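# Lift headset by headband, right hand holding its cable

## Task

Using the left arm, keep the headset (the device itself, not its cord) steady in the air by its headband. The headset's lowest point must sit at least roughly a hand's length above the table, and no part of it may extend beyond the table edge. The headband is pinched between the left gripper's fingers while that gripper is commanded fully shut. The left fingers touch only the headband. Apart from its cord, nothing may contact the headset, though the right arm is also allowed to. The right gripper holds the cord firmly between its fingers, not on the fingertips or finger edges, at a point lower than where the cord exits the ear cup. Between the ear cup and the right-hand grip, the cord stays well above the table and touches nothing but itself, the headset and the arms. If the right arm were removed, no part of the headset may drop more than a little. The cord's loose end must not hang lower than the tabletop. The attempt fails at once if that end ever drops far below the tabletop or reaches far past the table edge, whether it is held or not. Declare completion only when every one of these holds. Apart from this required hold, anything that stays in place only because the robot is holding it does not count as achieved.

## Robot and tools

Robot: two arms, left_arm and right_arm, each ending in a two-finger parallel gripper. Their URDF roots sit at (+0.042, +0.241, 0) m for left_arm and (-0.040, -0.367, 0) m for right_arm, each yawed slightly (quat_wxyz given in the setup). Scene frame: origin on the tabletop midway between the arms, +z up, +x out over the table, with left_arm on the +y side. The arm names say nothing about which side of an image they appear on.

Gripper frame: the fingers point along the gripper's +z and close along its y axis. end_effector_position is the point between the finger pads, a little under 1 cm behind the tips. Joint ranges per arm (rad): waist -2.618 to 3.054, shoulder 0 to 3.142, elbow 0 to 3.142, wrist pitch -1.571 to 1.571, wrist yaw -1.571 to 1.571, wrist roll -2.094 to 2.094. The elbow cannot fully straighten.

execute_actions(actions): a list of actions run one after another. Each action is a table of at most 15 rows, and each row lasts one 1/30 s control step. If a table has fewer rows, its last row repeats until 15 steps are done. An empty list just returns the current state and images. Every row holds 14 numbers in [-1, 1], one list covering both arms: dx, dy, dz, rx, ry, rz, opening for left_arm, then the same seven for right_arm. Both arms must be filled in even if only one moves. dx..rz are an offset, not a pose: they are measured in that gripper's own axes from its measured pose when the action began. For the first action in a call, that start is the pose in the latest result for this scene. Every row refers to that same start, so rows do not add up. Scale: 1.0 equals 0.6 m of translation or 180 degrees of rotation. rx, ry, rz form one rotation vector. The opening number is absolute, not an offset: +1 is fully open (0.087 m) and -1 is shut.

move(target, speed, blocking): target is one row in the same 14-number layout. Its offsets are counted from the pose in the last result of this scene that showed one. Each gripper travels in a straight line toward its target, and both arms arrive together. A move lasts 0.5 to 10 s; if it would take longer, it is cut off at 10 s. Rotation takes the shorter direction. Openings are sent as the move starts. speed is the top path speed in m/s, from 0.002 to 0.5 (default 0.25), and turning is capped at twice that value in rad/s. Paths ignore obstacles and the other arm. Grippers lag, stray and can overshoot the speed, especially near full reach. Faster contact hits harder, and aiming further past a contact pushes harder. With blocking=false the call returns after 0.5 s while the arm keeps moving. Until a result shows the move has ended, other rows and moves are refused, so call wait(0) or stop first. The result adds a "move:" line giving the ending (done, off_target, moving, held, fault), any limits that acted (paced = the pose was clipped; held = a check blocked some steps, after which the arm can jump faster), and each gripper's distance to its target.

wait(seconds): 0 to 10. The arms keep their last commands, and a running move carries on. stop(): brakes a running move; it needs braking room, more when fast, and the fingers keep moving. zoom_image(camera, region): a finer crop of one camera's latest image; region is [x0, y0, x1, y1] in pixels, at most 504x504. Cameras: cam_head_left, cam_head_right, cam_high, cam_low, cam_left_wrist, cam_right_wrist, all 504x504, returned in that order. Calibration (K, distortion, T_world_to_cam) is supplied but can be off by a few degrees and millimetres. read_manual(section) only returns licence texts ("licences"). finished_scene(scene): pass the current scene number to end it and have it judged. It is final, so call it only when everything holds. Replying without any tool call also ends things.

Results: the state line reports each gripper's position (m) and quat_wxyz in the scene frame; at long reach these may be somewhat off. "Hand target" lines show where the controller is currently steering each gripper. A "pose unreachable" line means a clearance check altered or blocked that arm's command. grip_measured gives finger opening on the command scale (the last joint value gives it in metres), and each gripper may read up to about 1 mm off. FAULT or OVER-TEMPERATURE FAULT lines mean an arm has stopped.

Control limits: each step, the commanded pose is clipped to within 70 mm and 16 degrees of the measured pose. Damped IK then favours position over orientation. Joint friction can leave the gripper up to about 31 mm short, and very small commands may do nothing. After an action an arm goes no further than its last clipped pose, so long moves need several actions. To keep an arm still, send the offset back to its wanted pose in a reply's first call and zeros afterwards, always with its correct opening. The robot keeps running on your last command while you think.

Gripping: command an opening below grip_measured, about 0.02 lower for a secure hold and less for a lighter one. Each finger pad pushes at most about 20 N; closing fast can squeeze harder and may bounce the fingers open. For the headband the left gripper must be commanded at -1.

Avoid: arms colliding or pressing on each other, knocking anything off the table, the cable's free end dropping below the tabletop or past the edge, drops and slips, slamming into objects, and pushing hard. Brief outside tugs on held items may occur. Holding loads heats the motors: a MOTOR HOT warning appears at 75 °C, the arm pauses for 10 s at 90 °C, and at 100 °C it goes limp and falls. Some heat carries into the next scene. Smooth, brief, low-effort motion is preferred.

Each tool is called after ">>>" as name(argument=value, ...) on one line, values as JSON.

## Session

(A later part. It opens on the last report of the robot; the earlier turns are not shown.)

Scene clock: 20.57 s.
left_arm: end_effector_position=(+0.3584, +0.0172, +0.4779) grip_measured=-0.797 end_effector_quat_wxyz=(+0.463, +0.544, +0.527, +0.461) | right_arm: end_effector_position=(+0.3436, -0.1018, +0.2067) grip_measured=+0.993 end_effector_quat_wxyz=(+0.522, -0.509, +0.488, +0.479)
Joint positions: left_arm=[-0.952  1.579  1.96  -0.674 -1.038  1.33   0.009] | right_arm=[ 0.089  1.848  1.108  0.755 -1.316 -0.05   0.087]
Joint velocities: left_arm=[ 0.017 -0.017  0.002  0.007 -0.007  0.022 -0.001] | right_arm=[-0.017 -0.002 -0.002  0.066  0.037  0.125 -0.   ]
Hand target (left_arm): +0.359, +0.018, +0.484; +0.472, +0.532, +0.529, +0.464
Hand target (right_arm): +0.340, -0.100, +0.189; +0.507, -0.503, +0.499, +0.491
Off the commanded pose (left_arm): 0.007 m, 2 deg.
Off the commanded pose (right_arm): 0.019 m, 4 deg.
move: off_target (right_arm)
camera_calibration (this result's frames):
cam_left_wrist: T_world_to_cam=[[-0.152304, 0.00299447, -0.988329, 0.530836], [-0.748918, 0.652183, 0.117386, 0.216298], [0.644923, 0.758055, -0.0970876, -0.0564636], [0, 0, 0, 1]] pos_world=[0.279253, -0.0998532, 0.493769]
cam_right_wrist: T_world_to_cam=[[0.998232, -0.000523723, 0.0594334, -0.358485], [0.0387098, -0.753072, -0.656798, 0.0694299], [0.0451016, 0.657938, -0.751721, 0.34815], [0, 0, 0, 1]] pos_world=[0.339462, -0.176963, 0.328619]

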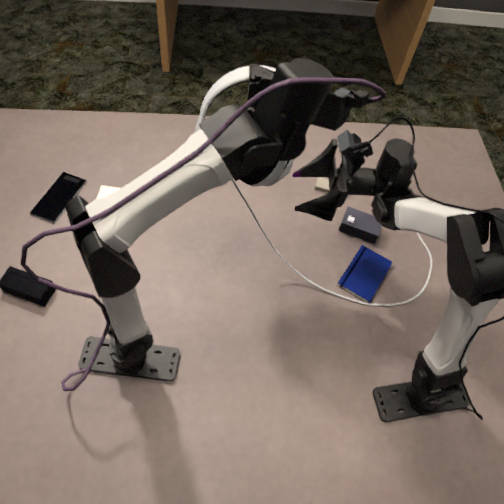

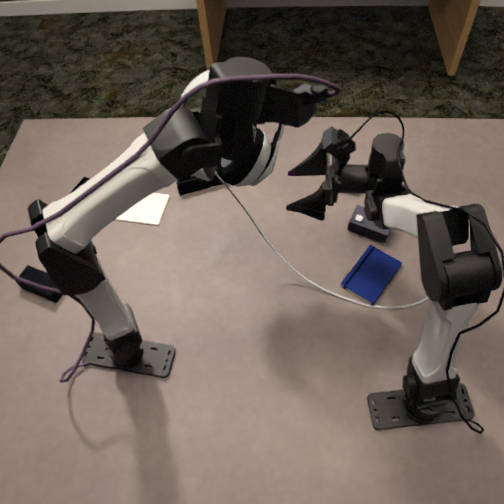

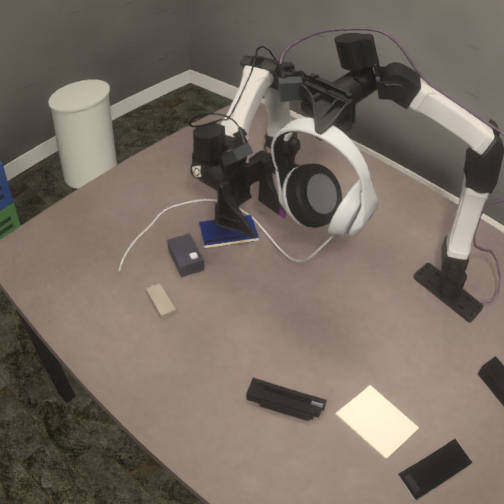

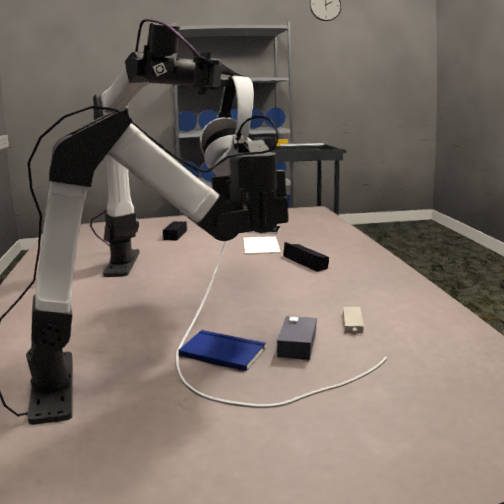

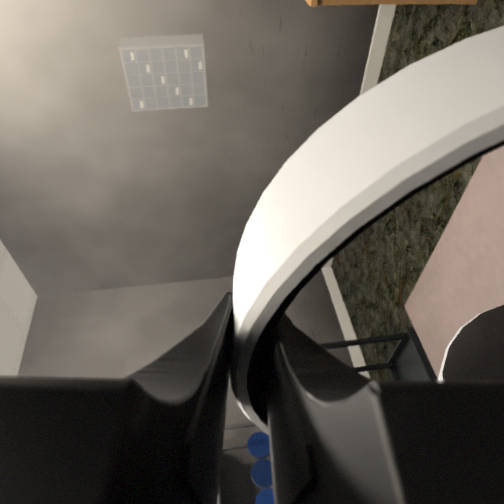

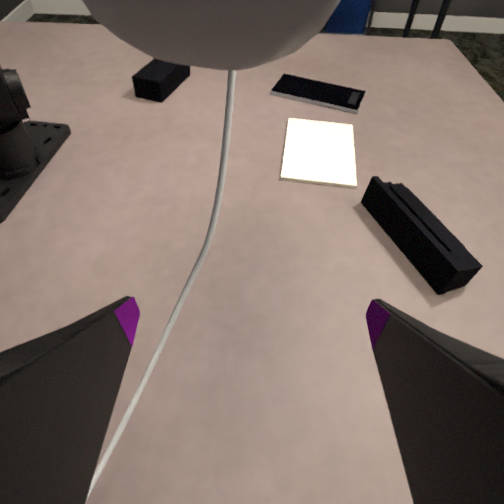

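>>> move(target=[0,0,0,0,0,0,-1,0.15,0.04,0.03,0,0,0,1], speed=0.15)

>>> move(target=[0,0,0,0,0,0,-1,0.0,0.0,0.1,0,0,0,1], speed=0.1)

Scene clock: 22.03 s.
left_arm: end_effector_position=(+0.3577, +0.0168, +0.4713) grip_measured=-0.797 end_effector_quat_wxyz=(+0.454, +0.556, +0.526, +0.456) | right_arm: end_effector_position=(+0.3304, -0.0841, +0.1324) grip_measured=+0.993 end_effector_quat_wxyz=(+0.534, -0.518, +0.475, +0.470)
Joint positions: left_arm=[-0.952  1.579  1.96  -0.717 -1.025  1.312  0.009] | right_arm=[ 0.143  2.008  0.948  1.102 -1.263 -0.067  0.087]
Joint velocities: left_arm=[-0.002 -0.002 -0.007  0.066 -0.022 -0.037 -0.001] | right_arm=[-0.002 -0.012  0.002 -0.007 -0.022 -0.007 -0.   ]
Hand target (left_arm): +0.358, +0.017, +0.478; +0.463, +0.544, +0.527, +0.460
Hand target (right_arm): +0.325, -0.083, +0.116; +0.522, -0.510, +0.489, +0.478
Off the commanded pose (left_arm): 0.007 m, 2 deg.
Off the commanded pose (right_arm): 0.018 m, 3 deg.
move: off_target (right_arm)
camera_calibration (this result's frames):
cam_left_wrist: T_world_to_cam=[[-0.176006, 0.0215878, -0.984152, 0.530458], [-0.739315, 0.6572, 0.146635, 0.199462], [0.64995, 0.753407, -0.099711, -0.0568069], [0, 0, 0, 1]] pos_world=[0.277751, -0.099739, 0.487139]
cam_right_wrist: T_world_to_cam=[[0.994723, 0.000211429, 0.102597, -0.345299], [0.0682932, -0.74763, -0.660595, 0.0256639], [0.0765646, 0.664116, -0.743699, 0.270306], [0, 0, 0, 1]] pos_world=[0.321028, -0.160254, 0.253406]

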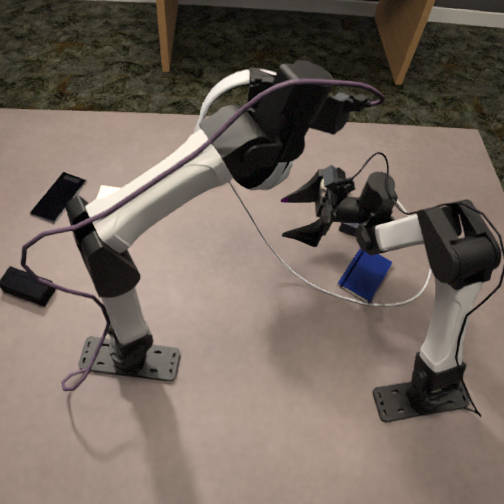

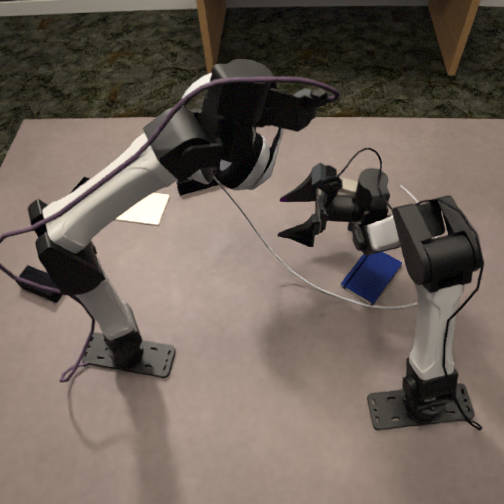

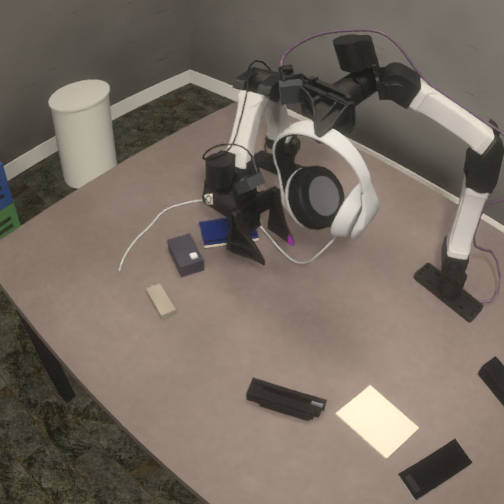

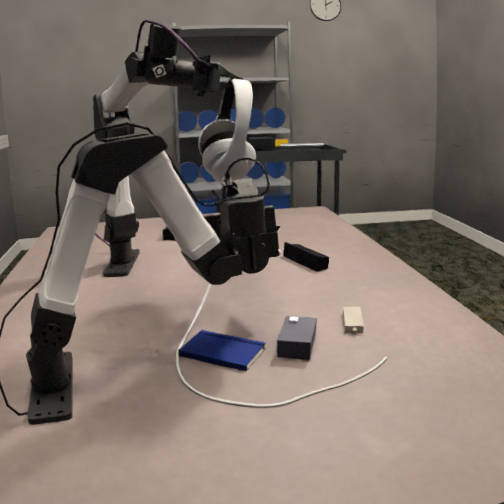

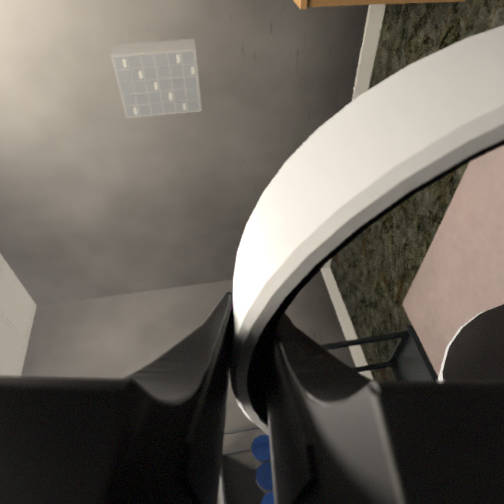

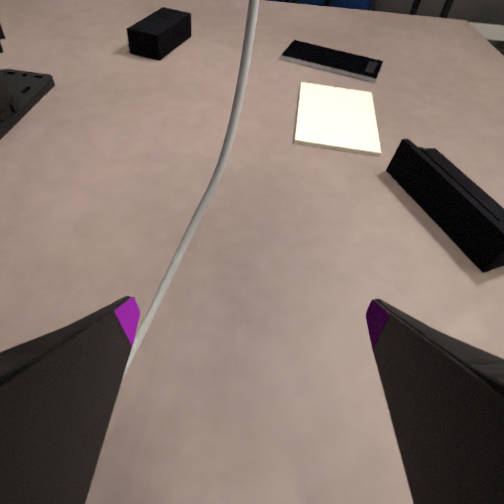

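Scene clock: 23.10 s.
left_arm: end_effector_position=(+0.3569, +0.0162, +0.4648) grip_measured=-0.797 end_effector_quat_wxyz=(+0.447, +0.567, +0.525, +0.451) | right_arm: end_effector_position=(+0.3271, -0.0282, +0.1405) grip_measured=+0.993 end_effector_quat_wxyz=(+0.539, -0.521, +0.467, +0.469)
Joint positions: left_arm=[-0.952  1.579  1.96  -0.757 -1.009  1.293  0.009] | right_arm=[ 0.281  2.038  1.031  1.059 -1.131 -0.077  0.087]
Joint velocities: left_arm=[-0.002  0.012  0.002  0.037  0.022  0.037 -0.001] | right_arm=[-0.017 -0.017  0.002 -0.022 -0.051  0.022  0.   ]
Hand target (left_arm): +0.358, +0.017, +0.471; +0.454, +0.556, +0.526, +0.456
Hand target (right_arm): +0.331, -0.024, +0.133; +0.534, -0.518, +0.475, +0.470
Off the commanded pose (left_arm): 0.007 m, 2 deg.
Off the commanded pose (right_arm): 0.010 m, 1 deg.
move: done
camera_calibration (this result's frames):
cam_left_wrist: T_world_to_cam=[[-0.199616, 0.0373456, -0.979162, 0.529763], [-0.728029, 0.663172, 0.173713, 0.183496], [0.655841, 0.747534, -0.105191, -0.0559156], [0, 0, 0, 1]] pos_world=[0.276012, -0.0996752, 0.480967]
cam_right_wrist: T_world_to_cam=[[0.992865, 0.00411489, 0.119172, -0.34455], [0.0830149, -0.741292, -0.666029, 0.0692337], [0.0856008, 0.67117, -0.736344, 0.235655], [0, 0, 0, 1]] pos_world=[0.316172, -0.105424, 0.260696]

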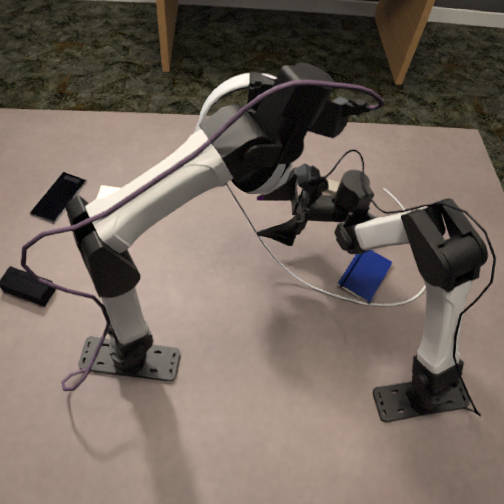

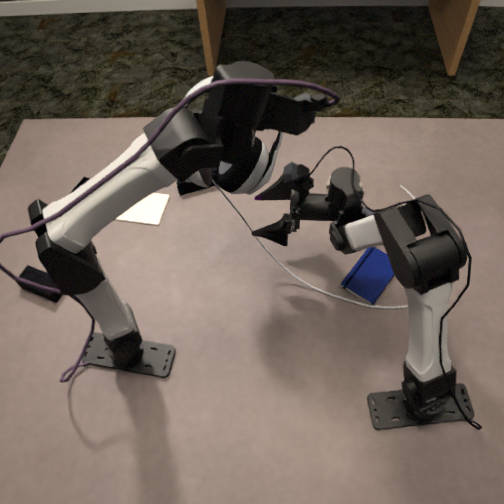

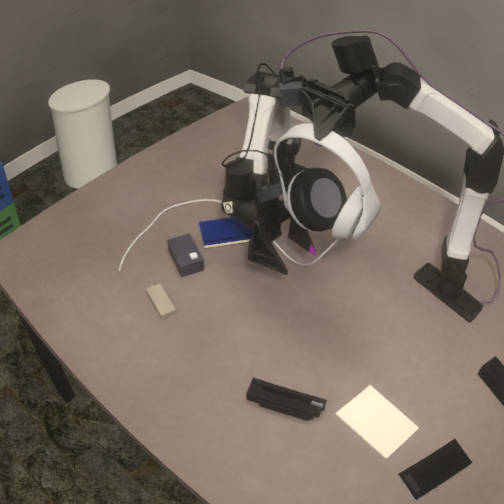

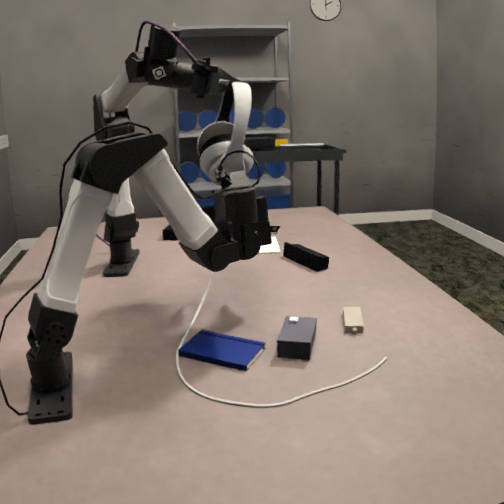

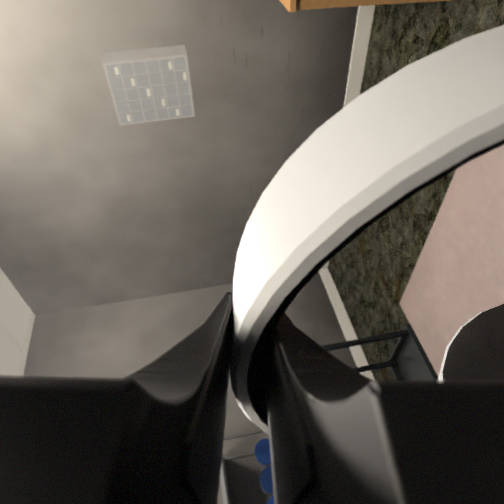

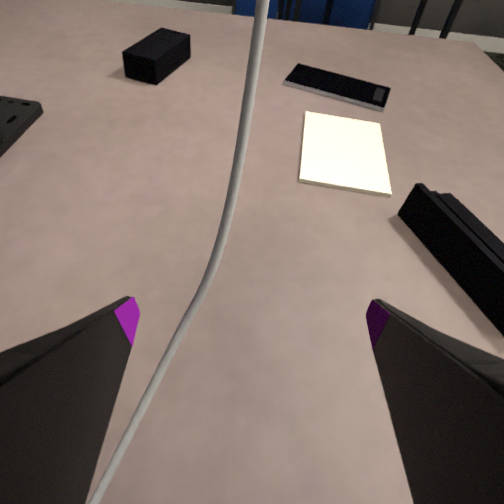

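>>> move(target=[0,0.1,0,-0.03,0,0,-1,0.0,0.02,0.06,0,0,0,1], speed=0.08)

Scene clock: 24.50 s.
left_arm: end_effector_position=(+0.3662, +0.0064, +0.5036) grip_measured=-0.796 end_effector_quat_wxyz=(+0.455, +0.570, +0.500, +0.467) | right_arm: end_effector_position=(+0.3113, +0.0026, +0.1410) grip_measured=+0.993 end_effector_quat_wxyz=(+0.540, -0.521, +0.465, +0.470)
Joint positions: left_arm=[-0.941  1.68   2.185 -0.783 -0.995  1.413  0.009] | right_arm=[ 0.368  2.038  1.031  1.058 -1.046 -0.081  0.087]
Joint velocities: left_arm=[-0.007 -0.007  0.012 -0.066 -0.007  0.037  0.   ] | right_arm=[ 0.002  0.012 -0.007 -0.007 -0.037  0.081  0.   ]
Hand target (left_arm): +0.367, +0.015, +0.522; +0.472, +0.546, +0.505, +0.474
Hand target (right_arm): +0.316, +0.008, +0.140; +0.539, -0.521, +0.467, +0.469
Off the commanded pose (left_arm): 0.021 m, 4 deg.
Off the commanded pose (right_arm): 0.007 m, 0 deg.
move: off_target (left_arm)
camera_calibration (this result's frames):
cam_left_wrist: T_world_to_cam=[[-0.151489, 0.0720129, -0.985832, 0.555484], [-0.720309, 0.67495, 0.159991, 0.194103], [0.676909, 0.734341, -0.0503758, -0.0858913], [0, 0, 0, 1]] pos_world=[0.282105, -0.107939, 0.512233]
cam_right_wrist: T_world_to_cam=[[0.992708, 0.00600371, 0.120396, -0.329137], [0.0855288, -0.738898, -0.668367, 0.0932197], [0.0849479, 0.673791, -0.734023, 0.216616], [0, 0, 0, 1]] pos_world=[0.300363, -0.0750978, 0.260933]

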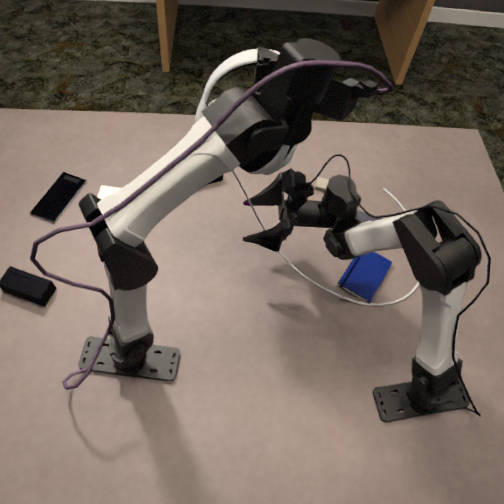

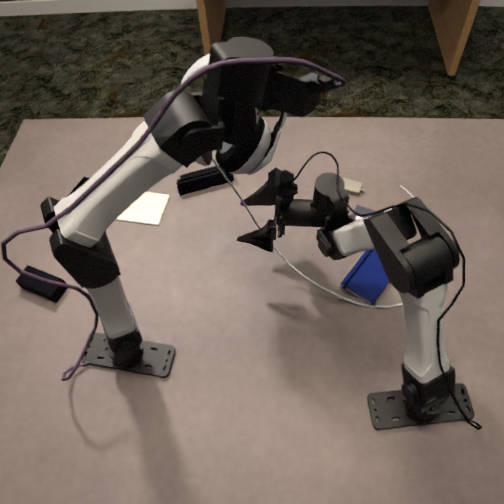

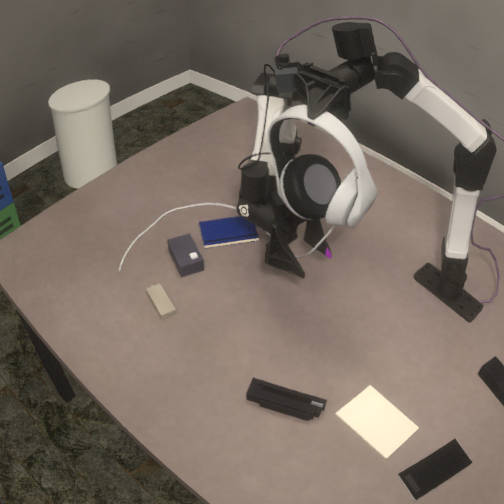

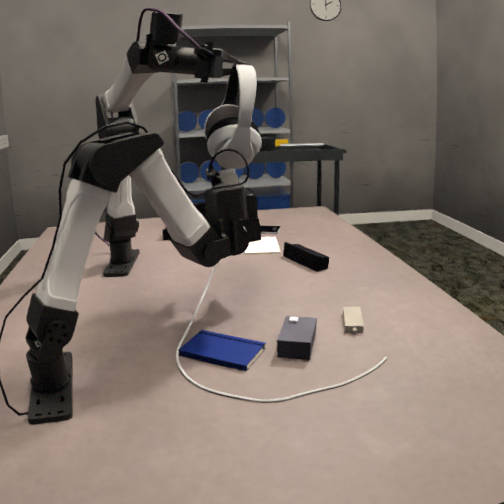

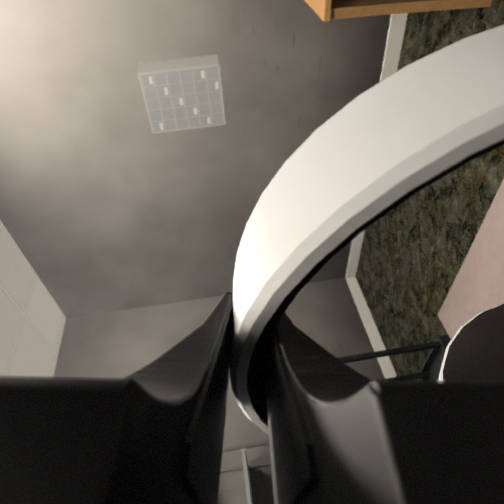

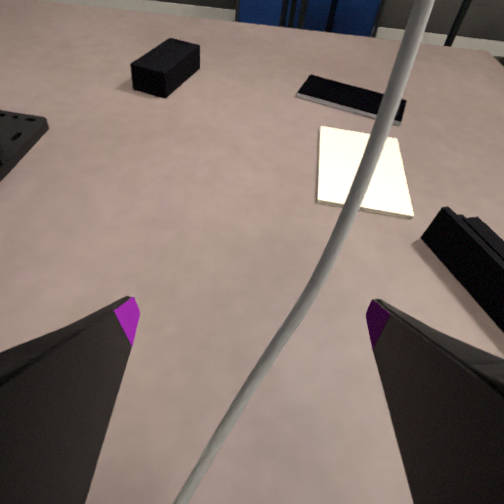

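Seems between the fingers; close.

>>> move(target=[0,0.02,0,-0.01,0,0,-1,0,0,0,0,0,0,-1], speed=0.05)

Scene clock: 25.30 s.
left_arm: end_effector_position=(+0.3660, +0.0052, +0.5001) grip_measured=-0.796 end_effector_quat_wxyz=(+0.448, +0.581, +0.495, +0.465) | right_arm: end_effector_position=(+0.3114, +0.0026, +0.1410) grip_measured=-0.965 end_effector_quat_wxyz=(+0.540, -0.520, +0.465, +0.470)
Joint positions: left_arm=[-0.941  1.68   2.185 -0.807 -0.982  1.415  0.009] | right_arm=[ 0.368  2.038  1.031  1.058 -1.045 -0.081  0.002]
Joint velocities: left_arm=[-0.002  0.007 -0.017  0.051  0.037  0.037  0.   ] | right_arm=[-0.002 -0.002 -0.007 -0.066 -0.037 -0.051 -0.001]
Hand target (left_arm): +0.367, +0.006, +0.515; +0.463, +0.563, +0.495, +0.474
Hand target (right_arm): +0.311, +0.003, +0.141; +0.540, -0.521, +0.465, +0.470
Off the commanded pose (left_arm): 0.016 m, 3 deg.
Off the commanded pose (right_arm): 0.000 m, 0 deg.
move: off_target (left_arm)
camera_calibration (this result's frames):
cam_left_wrist: T_world_to_cam=[[-0.164702, 0.0948351, -0.981774, 0.554727], [-0.709395, 0.680178, 0.18471, 0.178983], [0.685297, 0.726887, -0.0447513, -0.0908708], [0, 0, 0, 1]] pos_world=[0.280608, -0.108295, 0.50749]
cam_right_wrist: T_world_to_cam=[[0.992711, 0.00562347, 0.120387, -0.329203], [0.0852409, -0.738919, -0.66838, 0.0933059], [0.0851977, 0.67377, -0.734013, 0.216535], [0, 0, 0, 1]] pos_world=[0.300402, -0.0750978, 0.260935]

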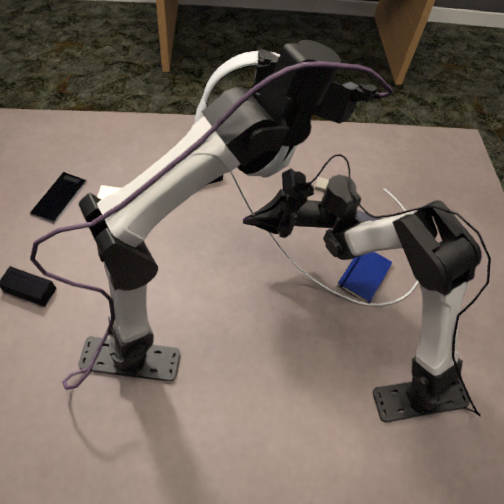

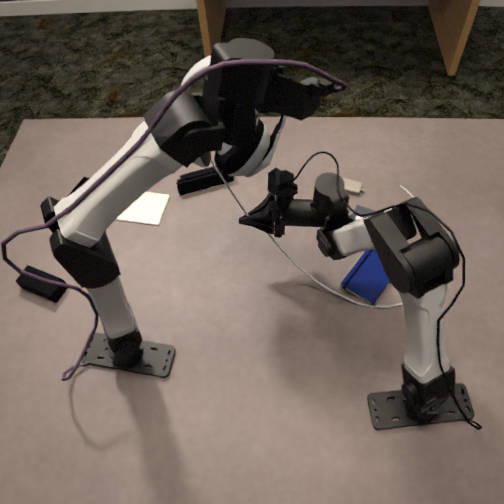

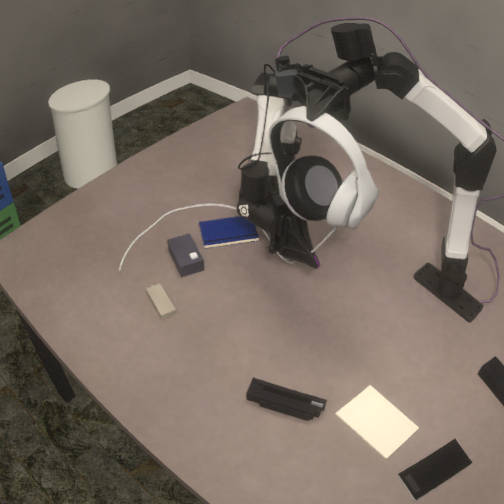

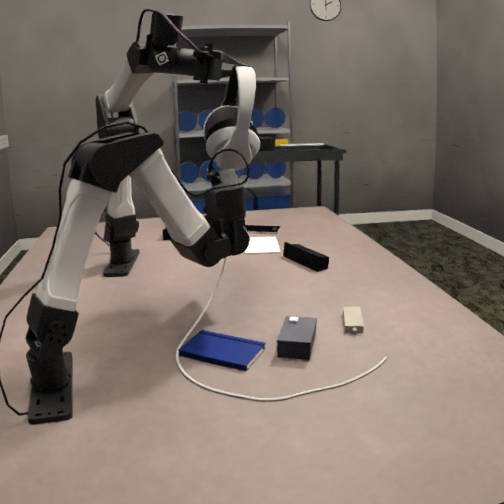

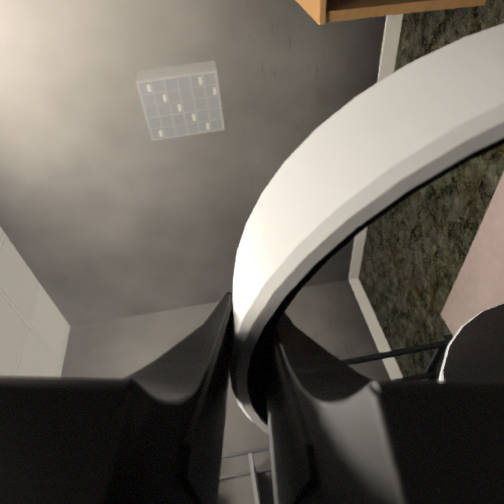

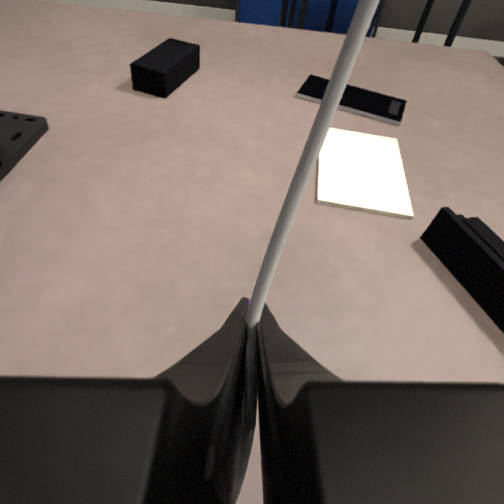

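>>> move(target=[0,0.02,0,-0.01,0,0,-1,0,0,0,0,0,0,0.3], speed=0.05)

>>> move(target=[0,0.02,0,-0.01,0,0,-1,0,-0.01,0.04,0,0,0,0.3], speed=0.05)

>>> move(target=[0,0.02,0,-0.01,0,0,-1,0,0,0,0,0,0,-1], speed=0.05)

Scene clock: 26.10 s.
left_arm: end_effector_position=(+0.3658, +0.0042, +0.4969) grip_measured=-0.796 end_effector_quat_wxyz=(+0.441, +0.592, +0.489, +0.465) | right_arm: end_effector_position=(+0.3114, +0.0026, +0.1410) grip_measured=+0.300 end_effector_quat_wxyz=(+0.540, -0.520, +0.465, +0.470)
Joint positions: left_arm=[-0.941  1.68   2.185 -0.829 -0.971  1.422  0.009] | right_arm=[ 0.368  2.038  1.031  1.058 -1.045 -0.081  0.057]
Joint velocities: left_arm=[-0.002 -0.017  0.012  0.007 -0.007  0.007 -0.   ] | right_arm=[-0.002  0.002  0.007  0.051 -0.037  0.007 -0.001]
Hand target (left_arm): +0.367, +0.005, +0.511; +0.457, +0.574, +0.489, +0.472
Hand target (right_arm): +0.311, +0.003, +0.141; +0.540, -0.520, +0.465, +0.470
Off the commanded pose (left_arm): 0.015 m, 3 deg.
Off the commanded pose (right_arm): 0.000 m, 0 deg.
move: off_target (left_arm)
camera_calibration (this result's frames):
cam_left_wrist: T_world_to_cam=[[-0.176576, 0.121485, -0.976761, 0.553387], [-0.698707, 0.683486, 0.211319, 0.162921], [0.693274, 0.719784, -0.0358048, -0.0974727], [0, 0, 0, 1]] pos_world=[0.279125, -0.108423, 0.502609]
cam_right_wrist: T_world_to_cam=[[0.992711, 0.00562347, 0.120387, -0.329203], [0.0852409, -0.738919, -0.66838, 0.0933059], [0.0851977, 0.67377, -0.734013, 0.216535], [0, 0, 0, 1]] pos_world=[0.300402, -0.0750978, 0.260935]

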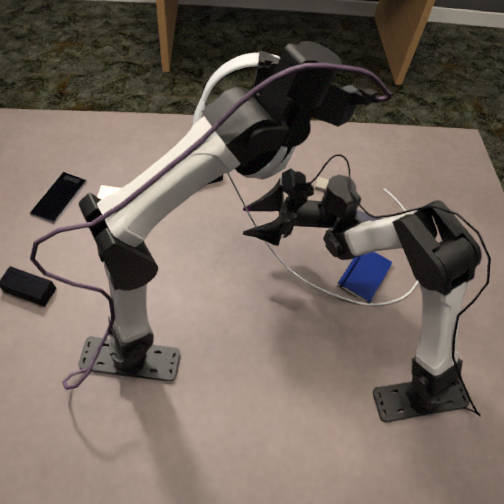

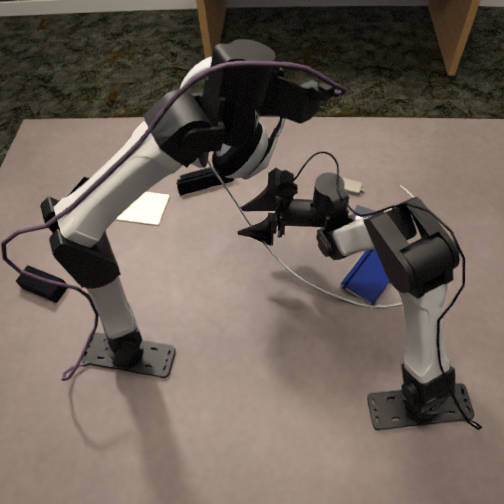

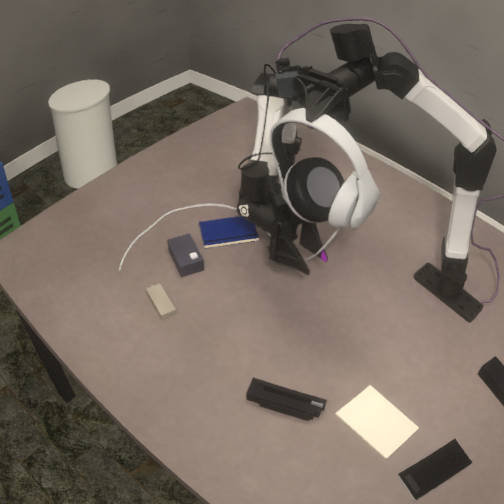

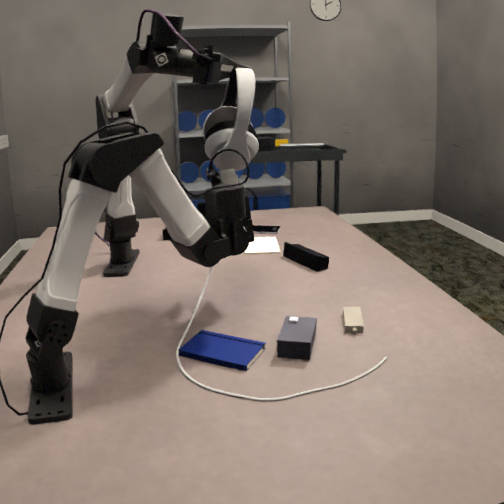

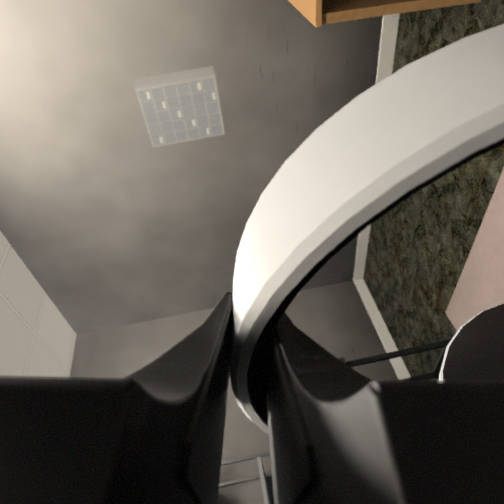

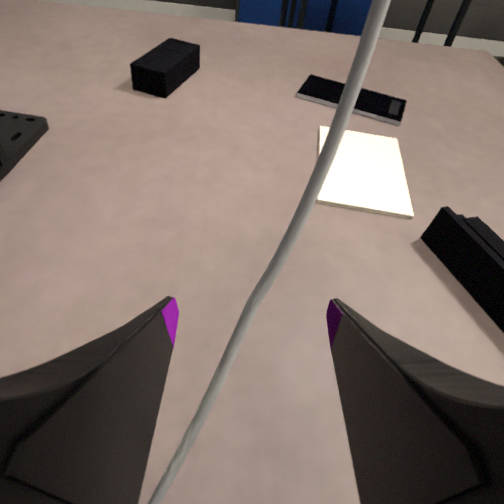

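Scene clock: 27.03 s.
left_arm: end_effector_position=(+0.3655, +0.0030, +0.4936) grip_measured=-0.796 end_effector_quat_wxyz=(+0.433, +0.604, +0.482, +0.464) | right_arm: end_effector_position=(+0.3146, +0.0208, +0.1498) grip_measured=+0.300 end_effector_quat_wxyz=(+0.546, -0.521, +0.458, +0.469)
Joint positions: left_arm=[-0.941  1.68   2.185 -0.851 -0.959  1.429  0.009] | right_arm=[ 0.403  2.058  1.091  1.036 -1.012 -0.081  0.057]
Joint velocities: left_arm=[ 0.012 -0.002 -0.007  0.007 -0.007 -0.037 -0.001] | right_arm=[ 0.002  0.002  0.012 -0.066  0.051 -0.007 -0.   ]
Hand target (left_arm): +0.367, +0.003, +0.508; +0.449, +0.586, +0.483, +0.471
Hand target (right_arm): +0.317, +0.026, +0.142; +0.540, -0.521, +0.465, +0.470
Off the commanded pose (left_arm): 0.015 m, 3 deg.
Off the commanded pose (right_arm): 0.010 m, 1 deg.
move: off_target (left_arm)
camera_calibration (this result's frames):
cam_left_wrist: T_world_to_cam=[[-0.188119, 0.147009, -0.971082, 0.551655], [-0.686613, 0.687289, 0.237059, 0.147115], [0.702264, 0.711352, -0.0283538, -0.103483], [0, 0, 0, 1]] pos_world=[0.27746, -0.108596, 0.497893]
cam_right_wrist: T_world_to_cam=[[0.990727, 0.00536069, 0.135764, -0.335231], [0.096501, -0.731169, -0.675336, 0.109654], [0.0956463, 0.682175, -0.724906, 0.205584], [0, 0, 0, 1]] pos_world=[0.301877, -0.0582719, 0.268594]

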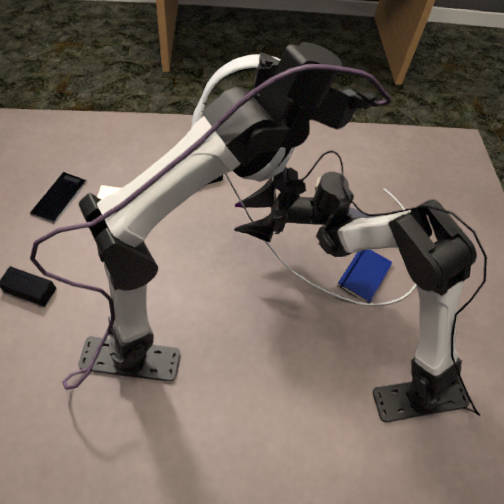

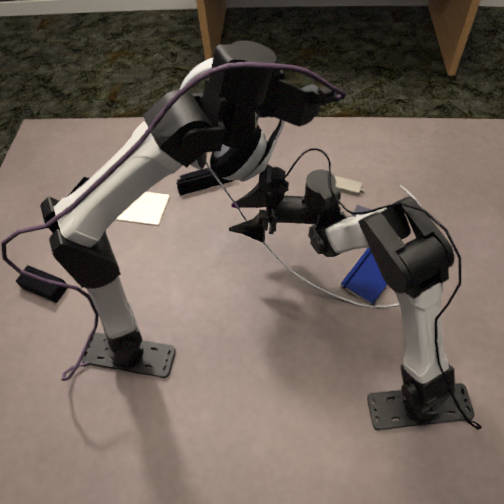

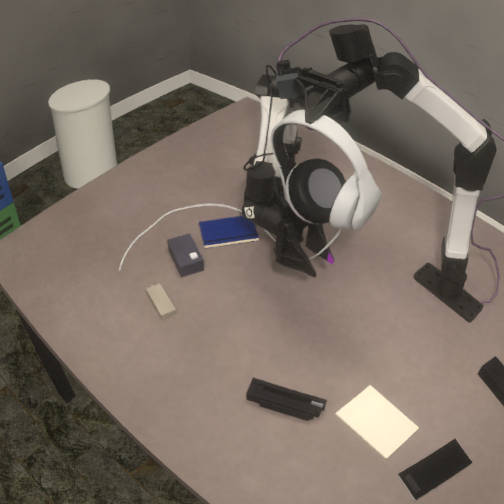

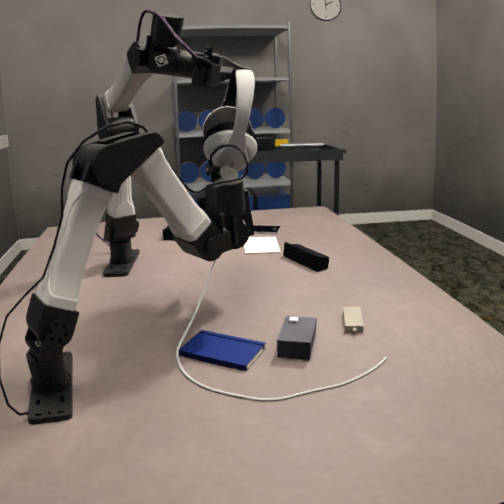

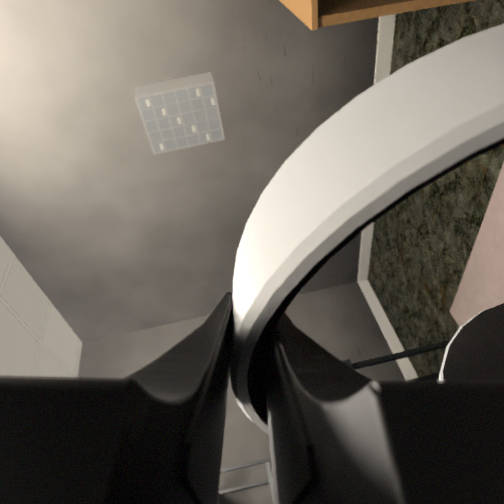

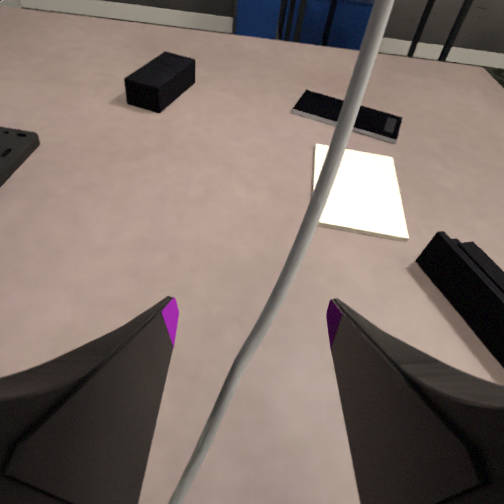

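Scene clock: 27.73 s.
left_arm: end_effector_position=(+0.3652, +0.0015, +0.4900) grip_measured=-0.796 end_effector_quat_wxyz=(+0.428, +0.614, +0.478, +0.460) | right_arm: end_effector_position=(+0.3146, +0.0208, +0.1498) grip_measured=-0.964 end_effector_quat_wxyz=(+0.546, -0.521, +0.458, +0.469)
Joint positions: left_arm=[-0.941  1.68   2.185 -0.872 -0.944  1.43   0.009] | right_arm=[ 0.403  2.058  1.091  1.036 -1.012 -0.081  0.002]
Joint velocities: left_arm=[-0.017 -0.007 -0.002 -0.051  0.022 -0.007  0.   ] | right_arm=[-0.017 -0.017  0.007  0.037 -0.037 -0.007 -0.   ]
Hand target (left_arm): +0.367, +0.002, +0.505; +0.442, +0.597, +0.477, +0.470
Hand target (right_arm): +0.315, +0.021, +0.150; +0.546, -0.521, +0.458, +0.469
Off the commanded pose (left_arm): 0.015 m, 3 deg.
Off the commanded pose (right_arm): 0.000 m, 0 deg.
move: off_target (left_arm)
camera_calibration (this result's frames):
cam_left_wrist: T_world_to_cam=[[-0.200089, 0.16542, -0.965712, 0.55004], [-0.67358, 0.692551, 0.258191, 0.133616], [0.711515, 0.702146, -0.0271485, -0.106278], [0, 0, 0, 1]] pos_world=[0.275676, -0.1089, 0.493797]
cam_right_wrist: T_world_to_cam=[[0.990727, 0.00536069, 0.135764, -0.335231], [0.096501, -0.731169, -0.675336, 0.109654], [0.0956463, 0.682175, -0.724906, 0.205584], [0, 0, 0, 1]] pos_world=[0.301877, -0.0582719, 0.268594]

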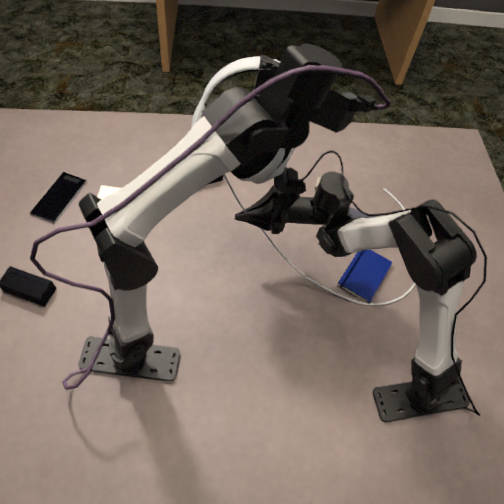

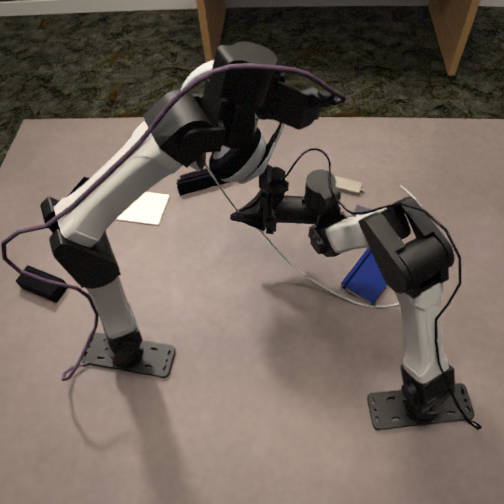

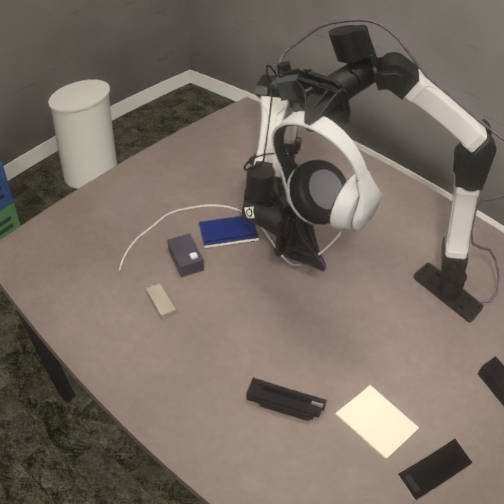

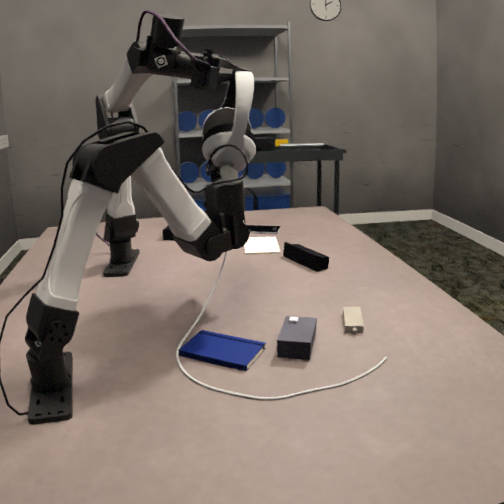

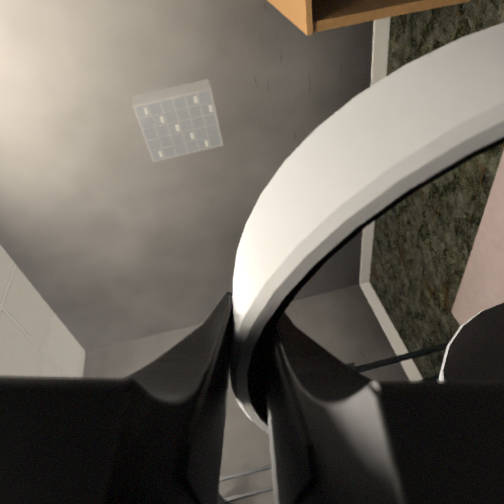

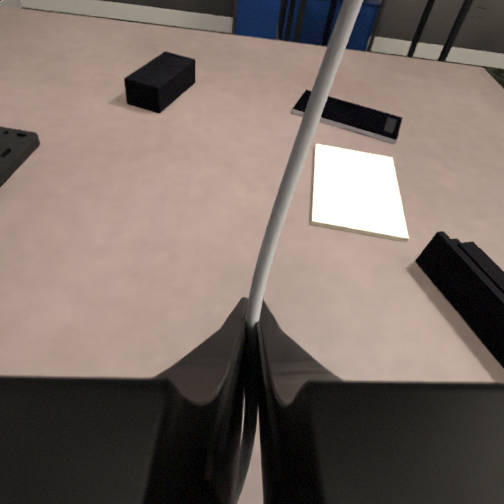

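>>> finished_scene(scene=1)

The scene is finished: the task was done.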